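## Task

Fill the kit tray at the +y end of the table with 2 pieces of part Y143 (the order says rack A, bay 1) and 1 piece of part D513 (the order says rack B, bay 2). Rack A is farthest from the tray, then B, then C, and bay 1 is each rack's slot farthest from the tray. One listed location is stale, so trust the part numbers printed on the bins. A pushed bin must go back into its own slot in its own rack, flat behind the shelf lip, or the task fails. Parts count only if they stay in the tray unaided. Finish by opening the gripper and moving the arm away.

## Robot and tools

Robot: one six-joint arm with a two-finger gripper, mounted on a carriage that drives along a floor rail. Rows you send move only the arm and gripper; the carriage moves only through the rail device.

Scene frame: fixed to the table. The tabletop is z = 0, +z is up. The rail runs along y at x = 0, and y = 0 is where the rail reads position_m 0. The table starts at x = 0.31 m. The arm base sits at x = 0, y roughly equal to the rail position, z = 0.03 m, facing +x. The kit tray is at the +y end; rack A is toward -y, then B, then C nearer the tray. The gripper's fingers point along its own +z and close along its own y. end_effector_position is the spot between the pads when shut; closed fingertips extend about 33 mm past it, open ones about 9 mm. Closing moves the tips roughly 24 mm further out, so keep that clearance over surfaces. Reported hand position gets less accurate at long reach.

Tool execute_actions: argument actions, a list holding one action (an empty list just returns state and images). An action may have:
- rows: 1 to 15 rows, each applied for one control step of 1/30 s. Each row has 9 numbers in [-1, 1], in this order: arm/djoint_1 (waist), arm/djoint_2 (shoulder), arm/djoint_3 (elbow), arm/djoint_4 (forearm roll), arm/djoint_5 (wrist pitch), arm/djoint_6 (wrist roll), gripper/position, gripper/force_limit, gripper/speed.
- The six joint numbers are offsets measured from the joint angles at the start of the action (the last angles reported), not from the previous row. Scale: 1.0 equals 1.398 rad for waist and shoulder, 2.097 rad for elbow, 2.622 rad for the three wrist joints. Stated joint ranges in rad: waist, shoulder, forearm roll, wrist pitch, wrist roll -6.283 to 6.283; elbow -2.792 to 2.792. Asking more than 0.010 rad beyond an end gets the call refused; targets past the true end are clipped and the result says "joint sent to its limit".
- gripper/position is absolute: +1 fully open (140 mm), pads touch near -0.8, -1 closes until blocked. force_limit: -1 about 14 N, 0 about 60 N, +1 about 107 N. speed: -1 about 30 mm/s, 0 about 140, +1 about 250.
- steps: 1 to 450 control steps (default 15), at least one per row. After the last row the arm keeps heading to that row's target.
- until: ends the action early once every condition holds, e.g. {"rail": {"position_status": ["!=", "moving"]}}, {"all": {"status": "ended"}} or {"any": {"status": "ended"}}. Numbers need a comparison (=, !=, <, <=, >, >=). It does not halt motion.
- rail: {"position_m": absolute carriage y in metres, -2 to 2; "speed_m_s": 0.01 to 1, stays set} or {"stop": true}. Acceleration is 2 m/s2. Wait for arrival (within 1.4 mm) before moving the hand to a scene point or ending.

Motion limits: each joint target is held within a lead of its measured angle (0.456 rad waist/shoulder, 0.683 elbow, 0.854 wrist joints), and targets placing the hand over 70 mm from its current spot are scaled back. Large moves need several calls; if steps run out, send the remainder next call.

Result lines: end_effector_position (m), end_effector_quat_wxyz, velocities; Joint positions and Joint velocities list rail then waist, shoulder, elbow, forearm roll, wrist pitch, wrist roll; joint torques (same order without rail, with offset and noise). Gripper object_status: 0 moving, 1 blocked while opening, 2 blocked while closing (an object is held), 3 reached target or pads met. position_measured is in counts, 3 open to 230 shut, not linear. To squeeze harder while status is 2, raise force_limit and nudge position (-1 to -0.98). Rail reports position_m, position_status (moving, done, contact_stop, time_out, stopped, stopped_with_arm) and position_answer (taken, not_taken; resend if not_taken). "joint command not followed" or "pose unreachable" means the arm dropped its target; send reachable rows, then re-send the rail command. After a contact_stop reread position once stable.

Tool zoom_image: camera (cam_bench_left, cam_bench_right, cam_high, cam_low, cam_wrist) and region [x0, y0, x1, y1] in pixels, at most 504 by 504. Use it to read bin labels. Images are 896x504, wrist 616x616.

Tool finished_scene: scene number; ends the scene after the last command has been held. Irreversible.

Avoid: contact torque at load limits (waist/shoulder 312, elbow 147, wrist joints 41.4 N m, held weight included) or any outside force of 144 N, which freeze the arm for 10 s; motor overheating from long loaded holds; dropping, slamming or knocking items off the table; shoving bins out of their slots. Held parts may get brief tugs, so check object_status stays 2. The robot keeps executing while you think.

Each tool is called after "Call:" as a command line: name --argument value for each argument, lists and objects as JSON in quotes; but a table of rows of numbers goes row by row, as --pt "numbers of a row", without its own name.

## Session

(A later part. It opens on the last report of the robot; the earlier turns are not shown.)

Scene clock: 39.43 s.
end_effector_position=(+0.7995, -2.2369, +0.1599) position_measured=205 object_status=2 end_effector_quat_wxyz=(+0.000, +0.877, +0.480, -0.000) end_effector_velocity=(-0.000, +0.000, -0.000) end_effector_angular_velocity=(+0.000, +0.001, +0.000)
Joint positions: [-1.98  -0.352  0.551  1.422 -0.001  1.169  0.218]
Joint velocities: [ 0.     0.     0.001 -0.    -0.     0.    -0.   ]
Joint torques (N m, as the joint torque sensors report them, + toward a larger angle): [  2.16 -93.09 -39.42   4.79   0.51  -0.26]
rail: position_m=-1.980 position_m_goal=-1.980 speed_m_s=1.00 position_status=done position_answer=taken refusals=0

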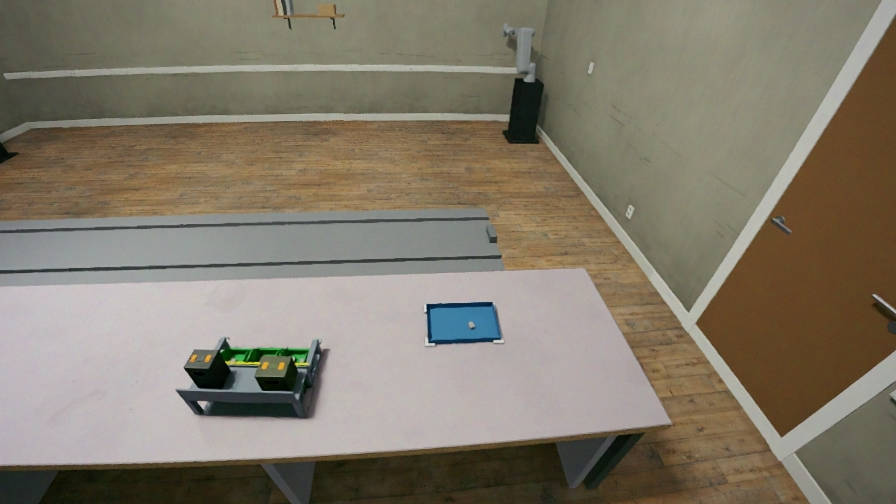

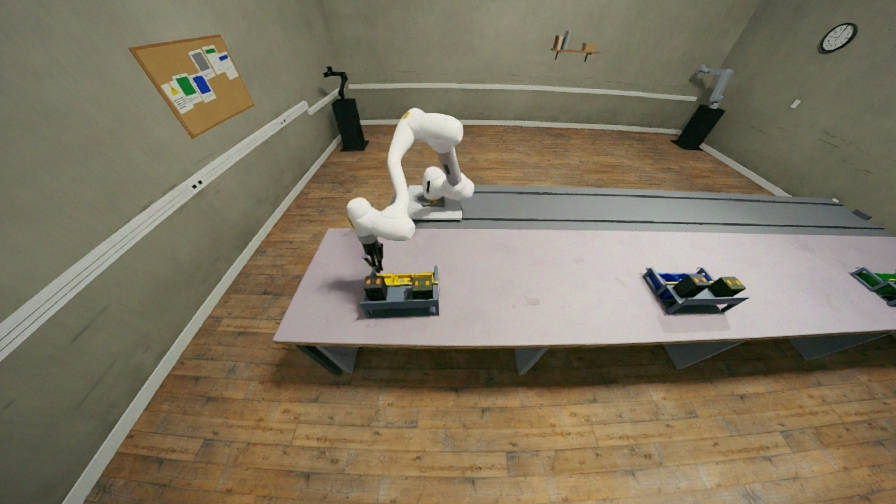

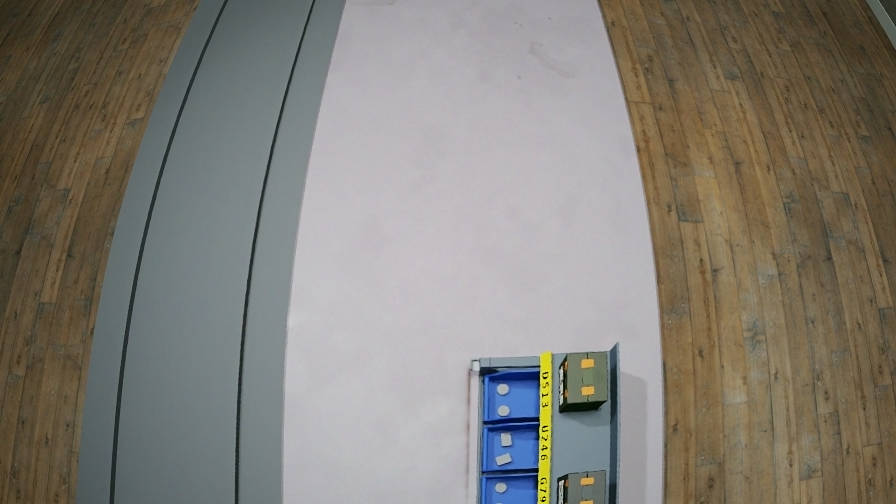

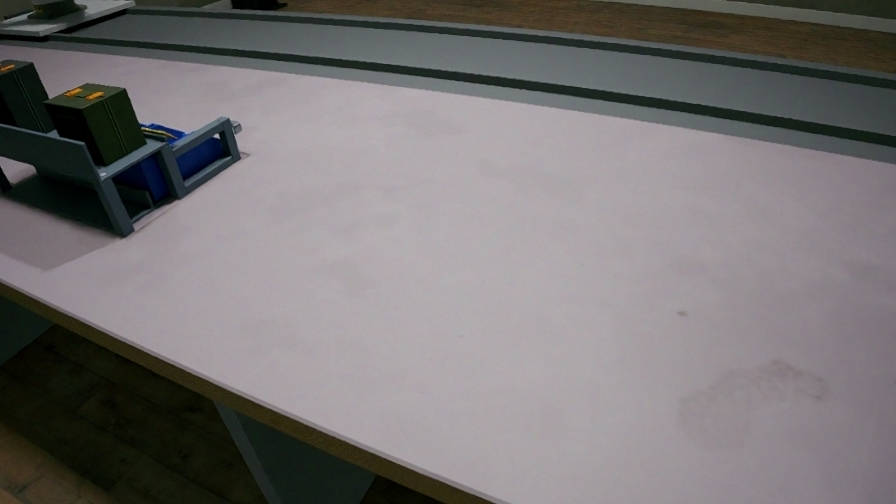

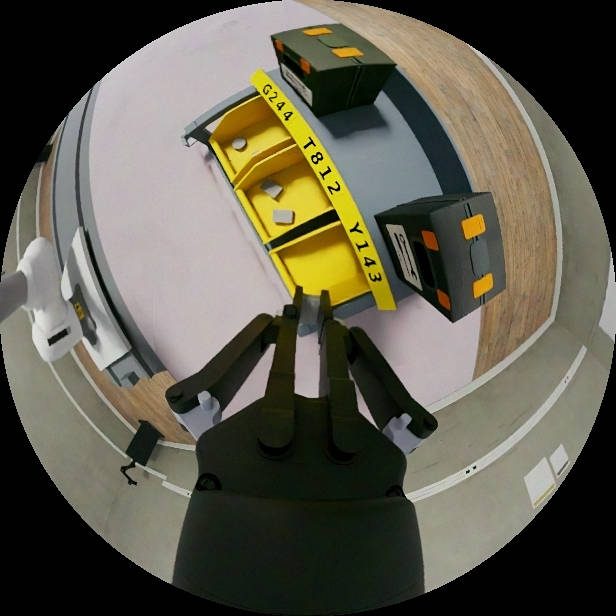

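Call:
execute_actions --actions '[{"rows":[[0.2518,-0.2718,0.2213,0,-0.032,-0.083,-1,0,-0.3]],"rail":{"position_m":1.99},"steps":200,"until":{"rail":{"position_status":["!=","moving"]}}}]'

Call:
execute_actions --actions '[{"rows":[[0,0.18,-0.003,0,-0.0935,0,-1,0,-0.3]],"steps":22}]'

Call:
execute_actions --actions '[{"rows":[[0,0,0,0,0,0,-0.42,0,0],[0,0,0,0,0,0,-0.42,0,0],[0,0,0,0,0,0,-0.42,0,0],[0,0,0,0,0,0,-0.42,0,0],[0,0,0,0,0,0,-0.42,0,0],[0,0,0,0,0,0,-0.42,0,0],[0,0,0,0,0,0,-0.42,0,0],[0,0,0,0,0,0,-0.42,0,0],[0,-0.18,0.003,0,0.0935,0,-0.42,0,0]],"steps":28}]'

Call:
execute_actions --actions '[{"rail":{"position_m":-0.392},"steps":200,"until":{"rail":{"position_m":["<",0.4]}}}]'

Call:
execute_actions --actions '[{"rows":[[0,0.2148,-0.1607,0,0.0138,0,-0.42,0,0]],"steps":100,"until":{"rail":{"position_status":["!=","moving"]}}}]'

Scene clock: 46.97 s.
end_effector_position=(+0.5997, +2.0255, +0.2000) position_measured=205 object_status=2 end_effector_quat_wxyz=(+0.000, +0.707, +0.707, -0.000) end_effector_velocity=(+0.000, -0.004, -0.000) end_effector_angular_velocity=(+0.000, +0.000, -0.001)
Joint positions: [ 1.991  0.     0.171  1.886 -0.001  1.085  0.   ]
Joint velocities: [-0.003 -0.001 -0.     0.     0.    -0.    -0.   ]
Joint torques (N m, as the joint torque sensors report them, + toward a larger angle): [ -8.99 -51.07 -38.19   3.99   0.98  -0.35]
rail: position_m=1.991 position_m_goal=1.990 speed_m_s=1.00 position_status=done position_answer=taken refusals=0

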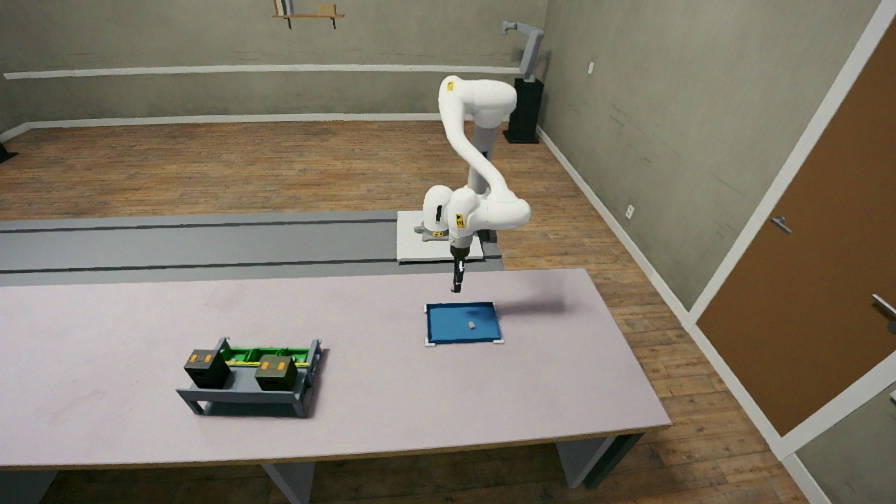

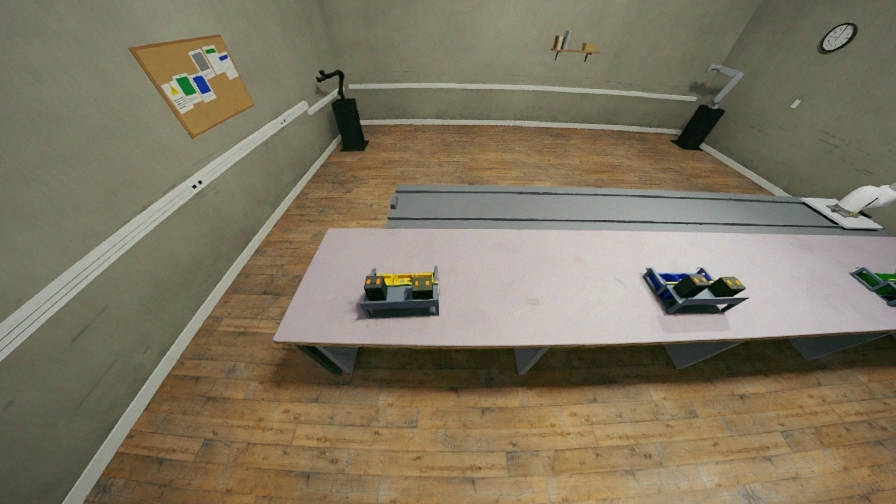

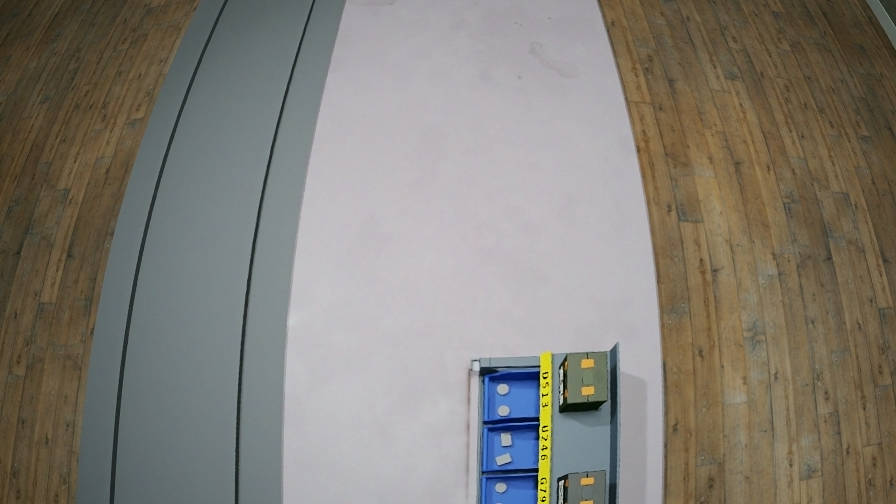

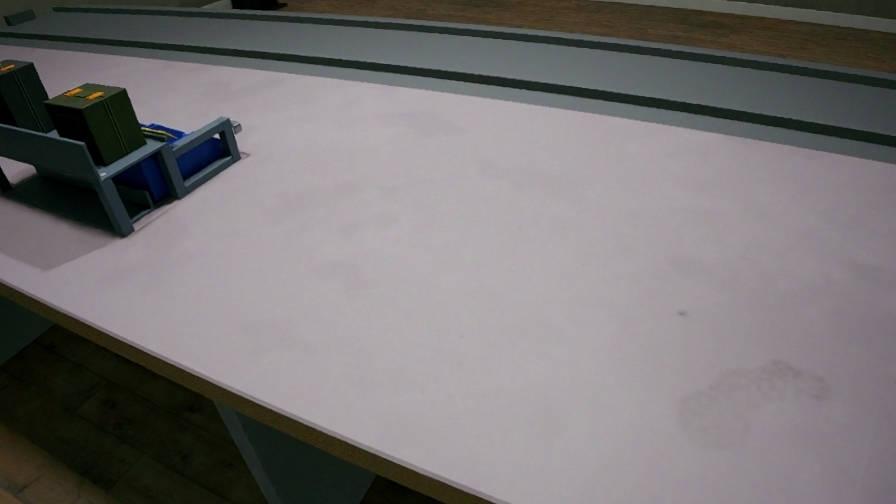

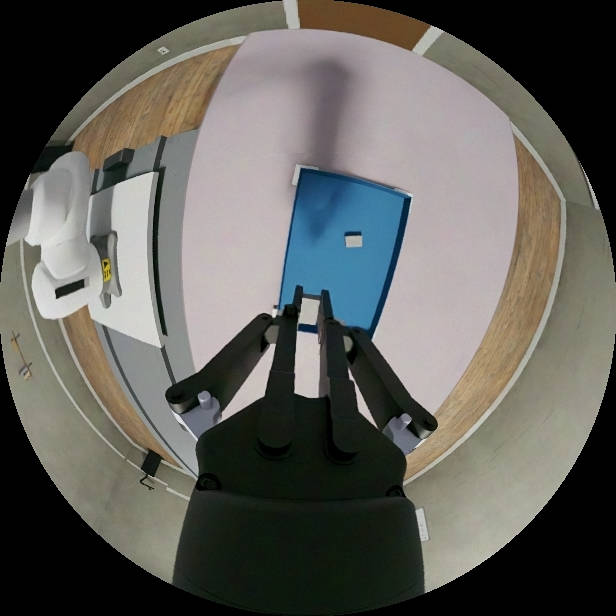

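Scene clock: 47.70 s.
end_effector_position=(+0.6703, +2.0247, +0.0422) position_measured=205 object_status=2 end_effector_quat_wxyz=(+0.000, +0.707, +0.707, -0.000) end_effector_velocity=(+0.000, +0.000, +0.001) end_effector_angular_velocity=(+0.000, -0.001, +0.000)
Joint positions: [ 1.99   0.     0.422  1.879 -0.001  0.84   0.   ]
Joint velocities: [ 0.     0.    -0.001  0.     0.    -0.    -0.   ]
Joint torques (N m, as the joint torque sensors report them, + toward a larger angle): [  2.74 -73.74 -32.34   3.41   0.5    0.03]
rail: position_m=1.990 position_m_goal=1.990 speed_m_s=1.00 position_status=done position_answer=taken refusals=0

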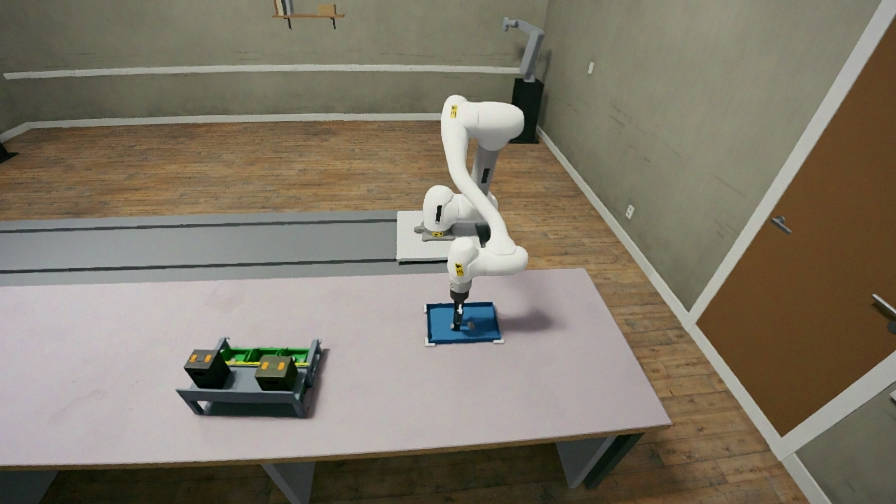

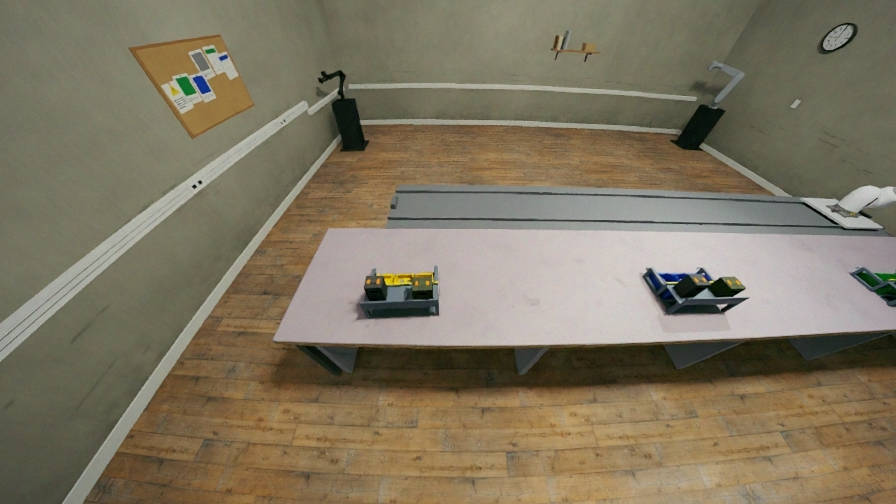

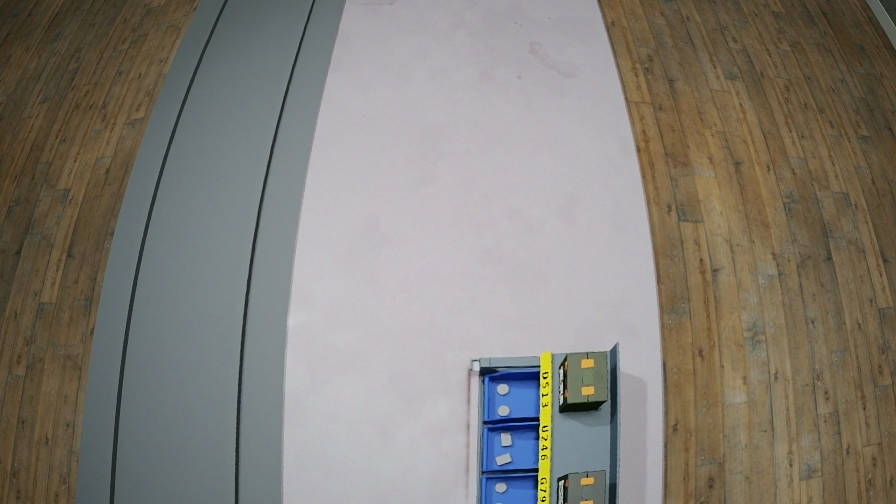

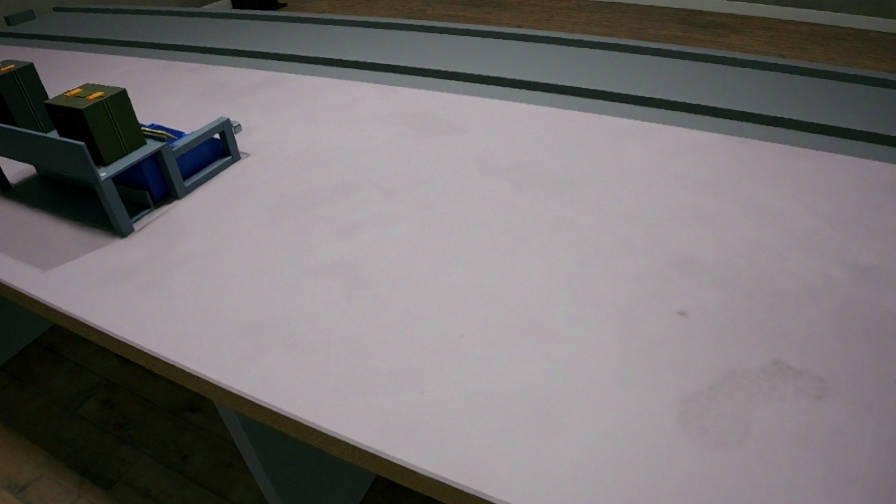

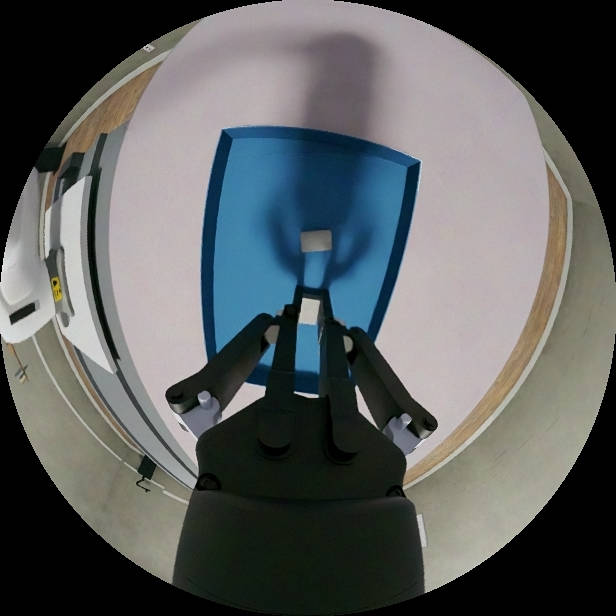

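Scene clock: 48.63 s.
end_effector_position=(+0.5996, +2.0247, +0.2001) position_measured=182 object_status=3 end_effector_quat_wxyz=(+0.000, +0.707, +0.707, -0.000) end_effector_velocity=(-0.000, -0.000, -0.001) end_effector_angular_velocity=(-0.000, +0.001, -0.000)
Joint positions: [ 1.99   0.     0.17   1.886 -0.001  1.085  0.   ]
Joint velocities: [ 0.     0.     0.001 -0.     0.     0.     0.   ]
Joint torques (N m, as the joint torque sensors report them, + toward a larger angle): [  0.3  -51.8  -38.03   4.19   1.07  -0.01]
rail: position_m=1.990 position_m_goal=1.990 speed_m_s=1.00 position_status=done position_answer=taken refusals=0

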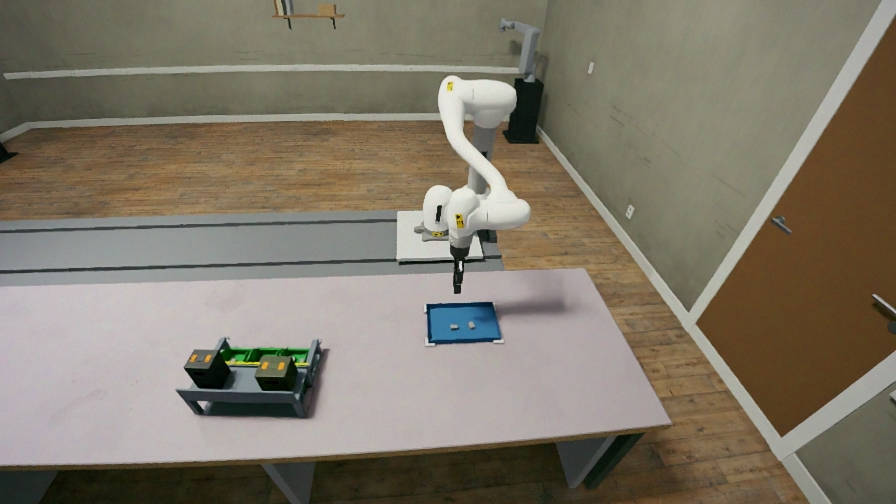

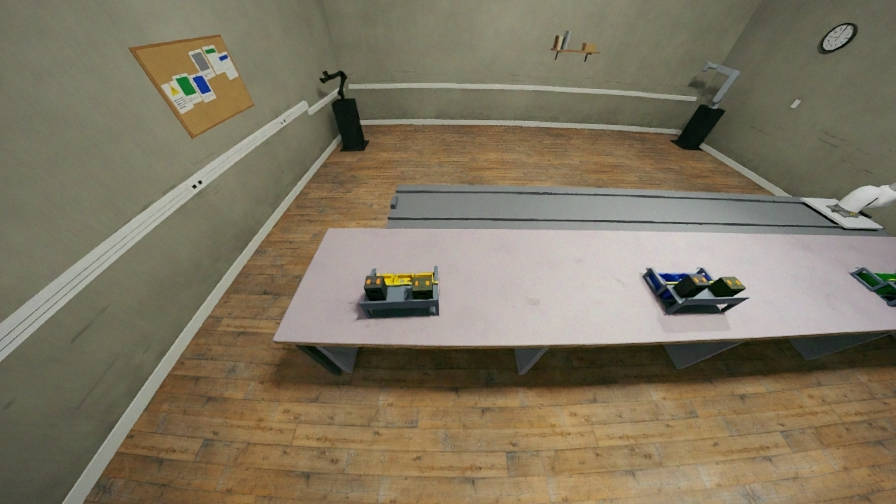

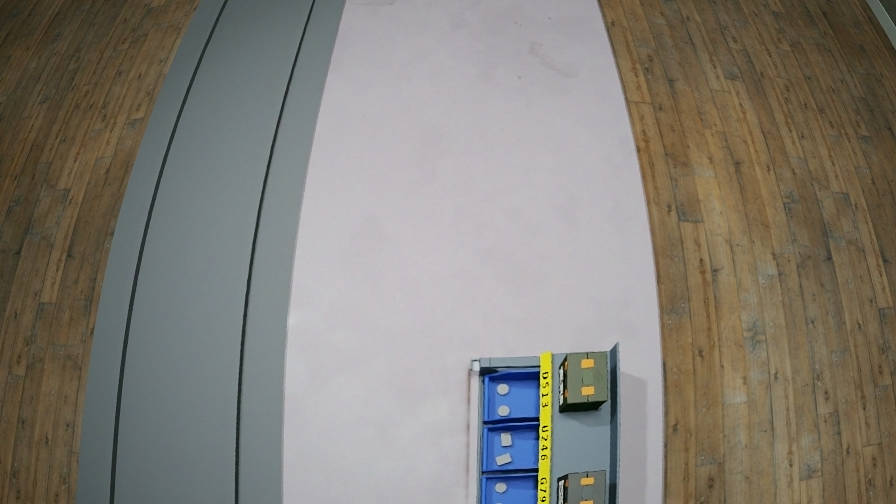

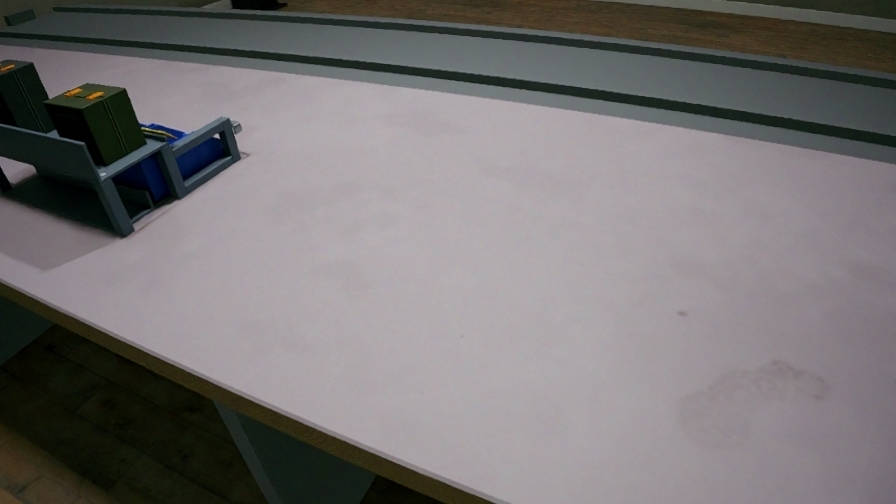

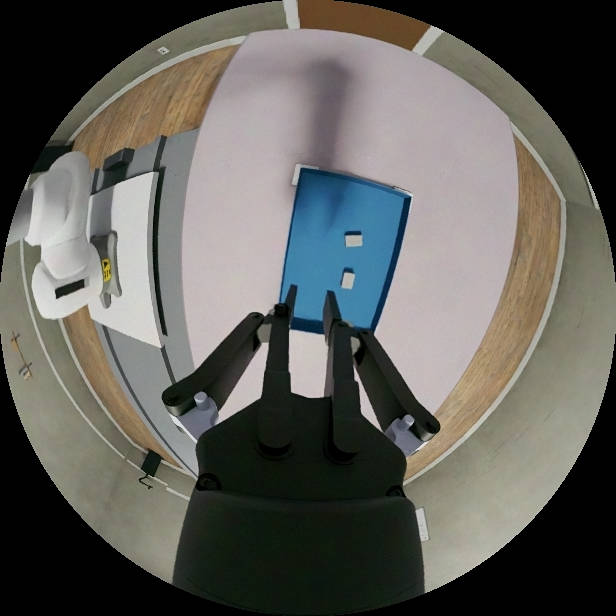

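Scene clock: 50.50 s.
end_effector_position=(+0.5998, +0.4294, +0.2000) position_measured=182 object_status=3 end_effector_quat_wxyz=(+0.000, +0.707, +0.707, -0.000) end_effector_velocity=(+0.000, -1.000, -0.000) end_effector_angular_velocity=(+0.000, -0.000, -0.000)
Joint positions: [ 0.395  0.     0.171  1.886 -0.001  1.085  0.   ]
Joint velocities: [-1. -0.  0. -0.  0. -0.  0.]
Joint torques (N m, as the joint torque sensors report them, + toward a larger angle): [  2.56 -52.74 -36.98   4.28   0.81   0.35]
rail: position_m=0.395 position_m_goal=-0.392 speed_m_s=1.00 position_status=moving position_answer=taken refusals=0

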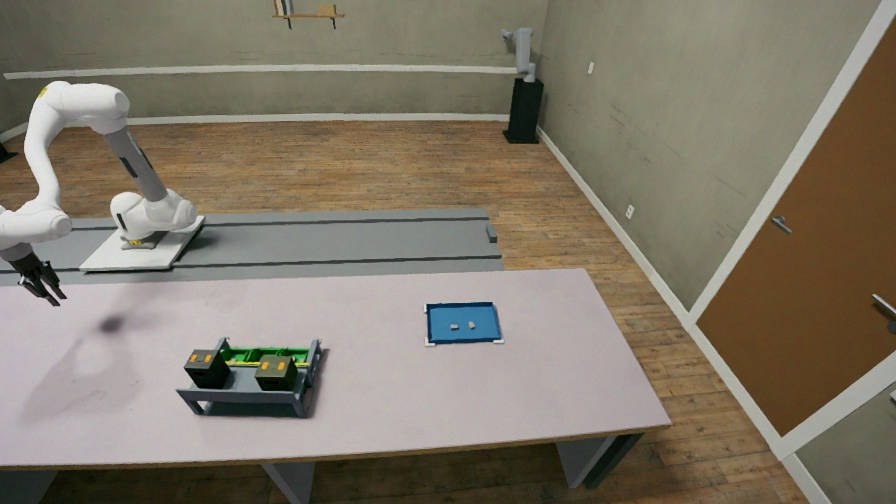

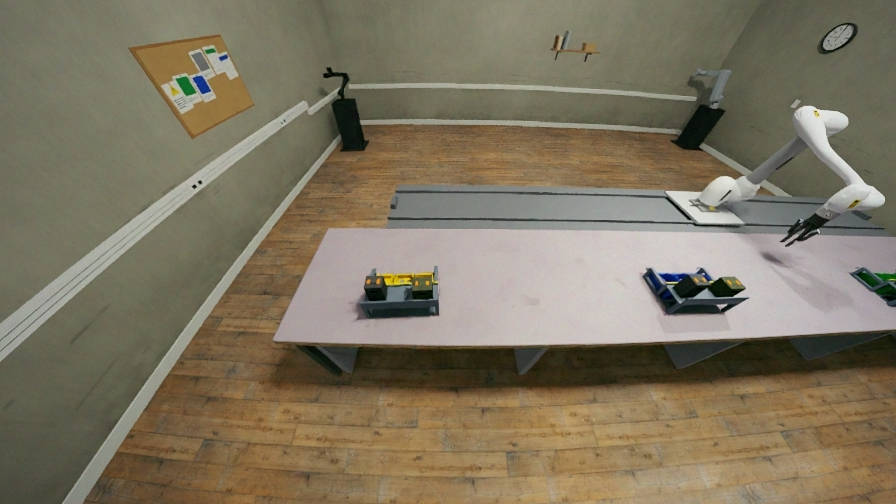

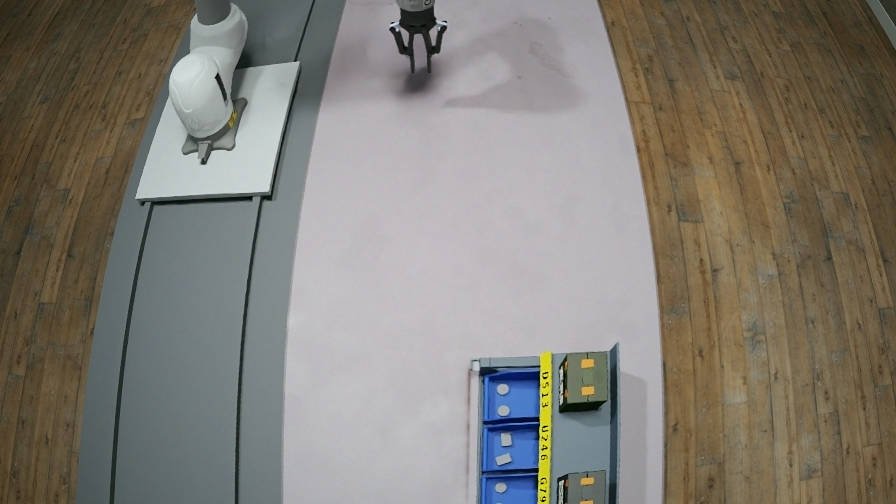

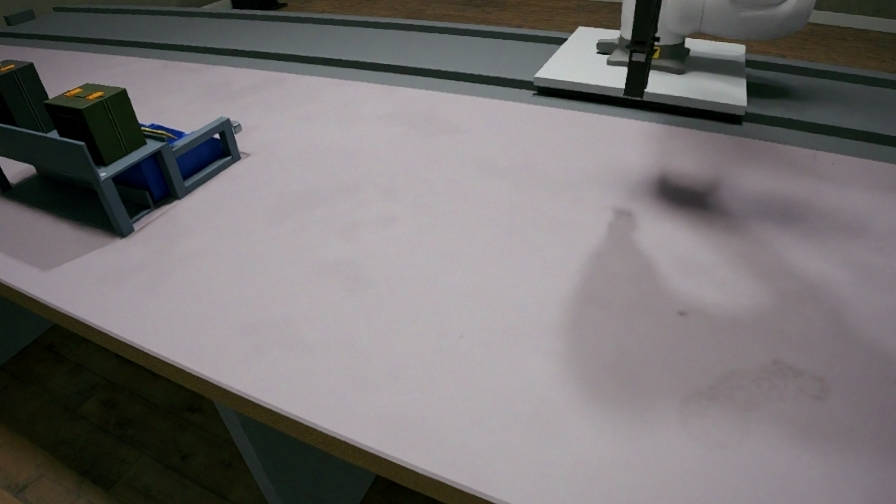

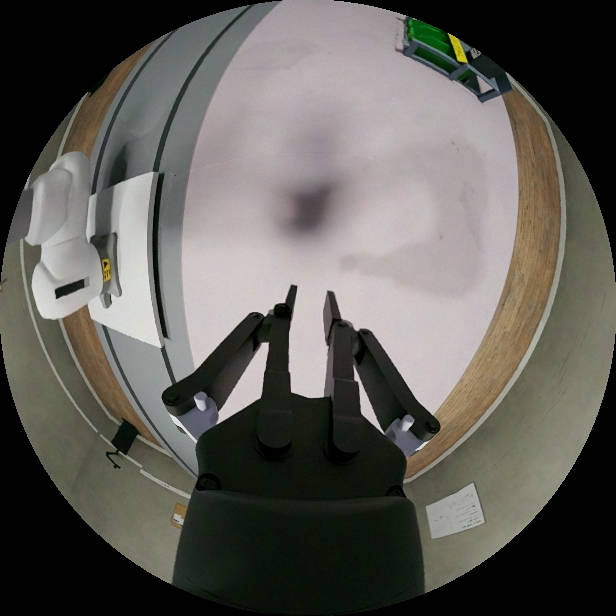

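Scene clock: 51.53 s.
end_effector_position=(+0.7852, -0.3583, +0.1597) position_measured=182 object_status=3 end_effector_quat_wxyz=(+0.000, +0.707, +0.707, +0.000) end_effector_velocity=(+0.000, -0.014, +0.000) end_effector_angular_velocity=(+0.000, -0.001, +0.002)
Joint positions: [-0.393  0.     0.471  1.549 -0.001  1.121  0.   ]
Joint velocities: [-0.015  0.002 -0.    -0.     0.    -0.     0.   ]
Joint torques (N m, as the joint torque sensors report them, + toward a larger angle): [ 17.63 -84.4  -39.78   5.12   0.83  -0.17]
rail: position_m=-0.393 position_m_goal=-0.392 speed_m_s=1.00 position_status=done position_answer=taken refusals=0

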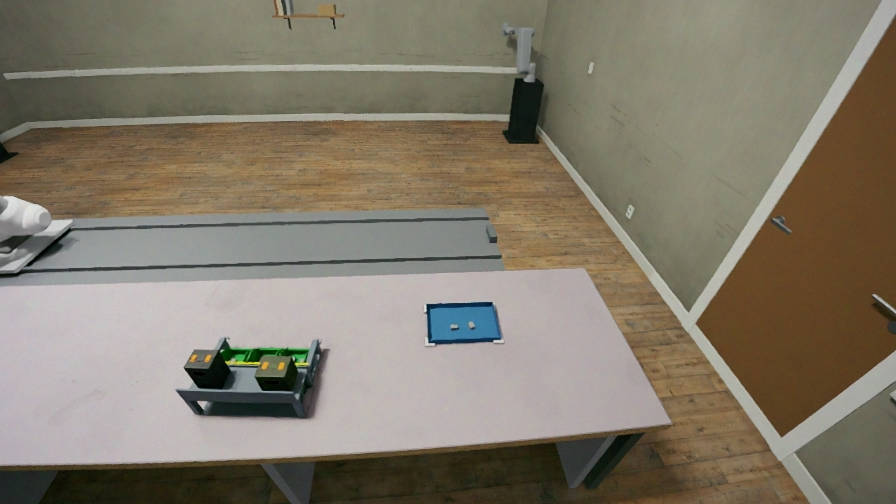

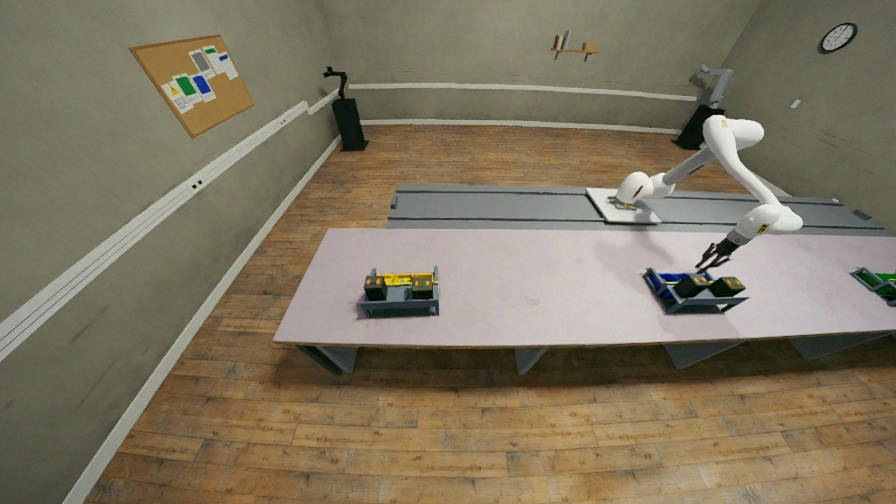

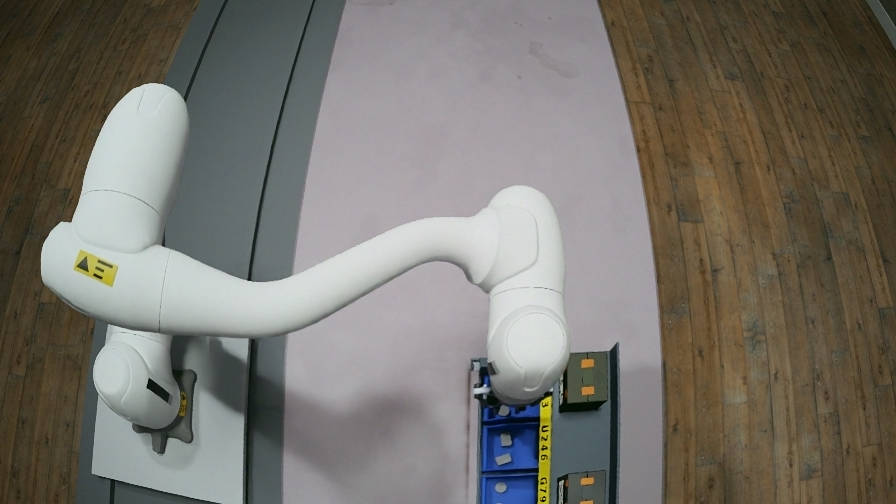

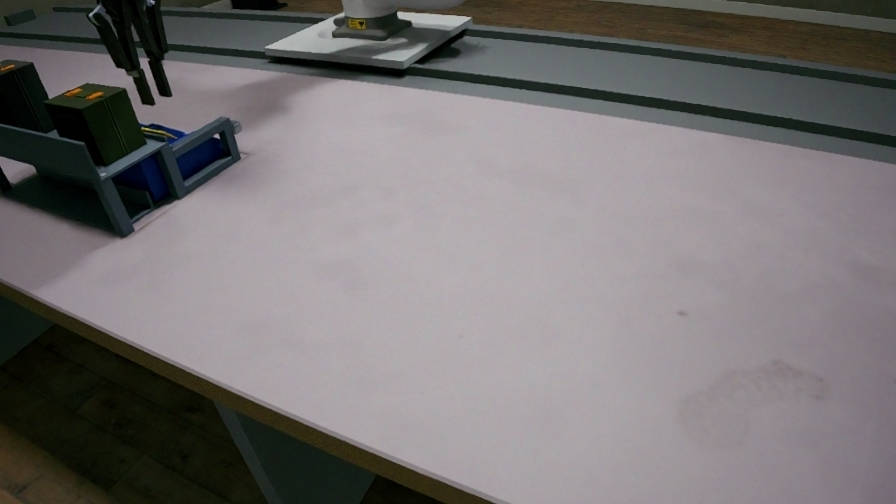

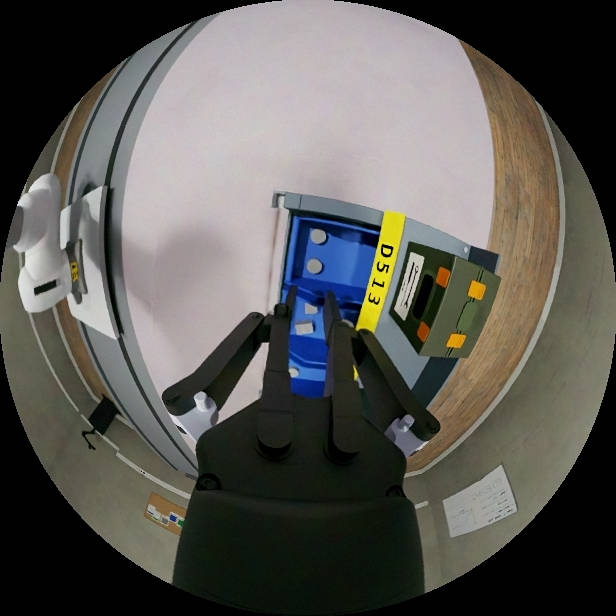

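Call:
execute_actions --actions '[{"rows":[[0,0.0516,0.028,0,-0.0497,0,-0.42,0,0]],"rail":{"position_m":-0.375},"steps":22}]'

Call:
zoom_image --camera "cam_wrist" --region '[230,200,390,340]'

Scene clock: 53.73 s.
end_effector_position=(+0.7881, -0.3404, +0.0744) position_measured=182 object_status=3 end_effector_quat_wxyz=(+0.000, +0.707, +0.707, -0.000) end_effector_velocity=(+0.000, -0.000, +0.000) end_effector_angular_velocity=(+0.000, -0.000, -0.000)
Joint positions: [-0.375  0.     0.543  1.607 -0.001  0.991  0.   ]
Joint velocities: [-0.  0. -0. -0.  0. -0.  0.]
Joint torques (N m, as the joint torque sensors report them, + toward a larger angle): [  1.82 -87.41 -35.5    4.45   0.62  -0.18]
rail: position_m=-0.375 position_m_goal=-0.375 speed_m_s=1.00 position_status=done position_answer=taken refusals=0

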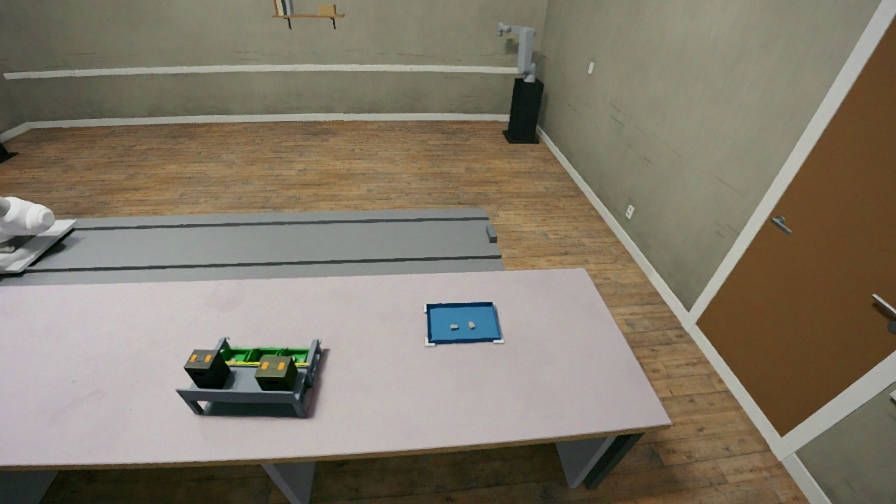

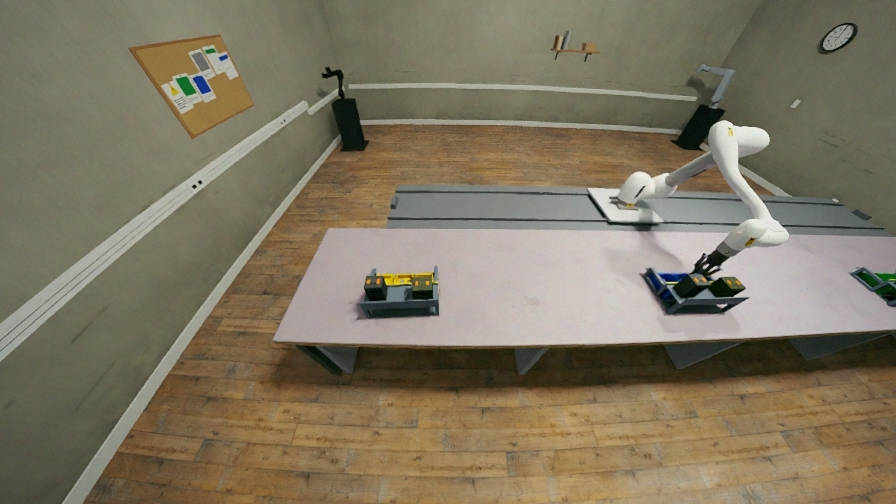

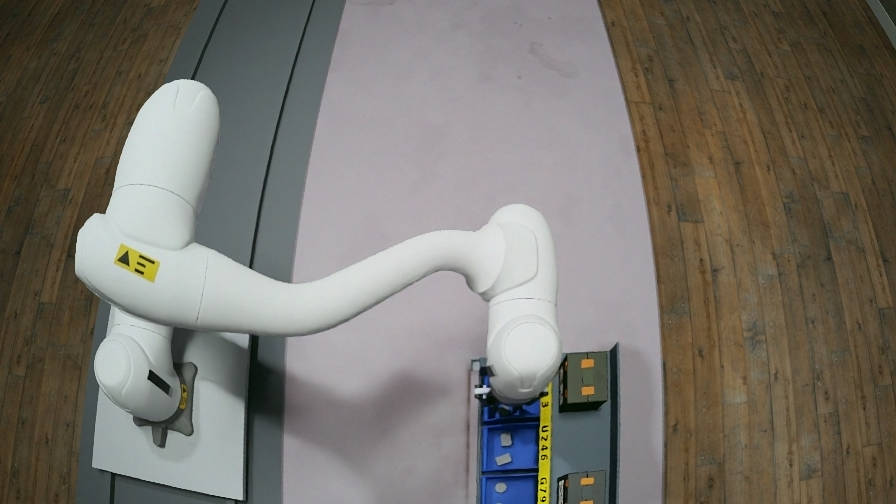

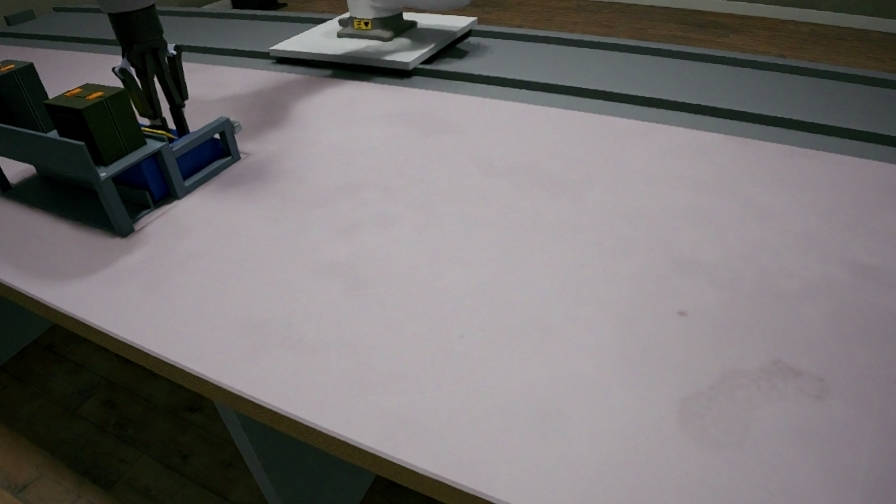

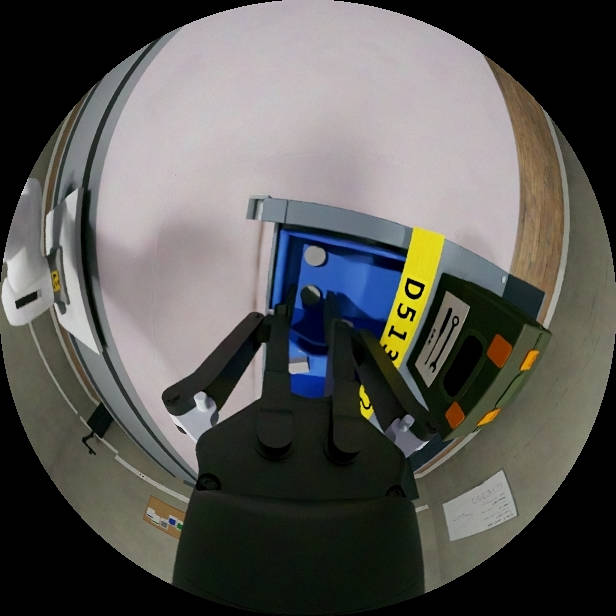

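Region (230, 200, 390, 340) of cam_wrist's 616x616 image, scaled by 3.150, with more detail than that image has; it fills the top 441 rows of this view, and the rest is white.

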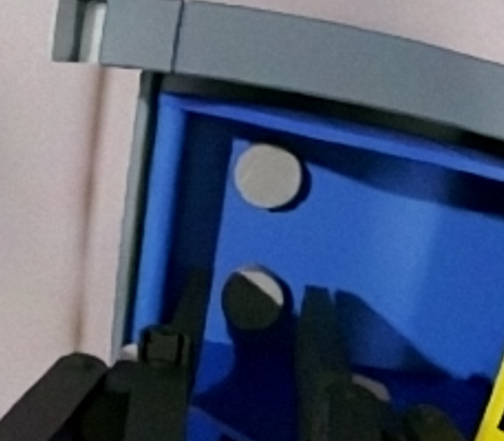

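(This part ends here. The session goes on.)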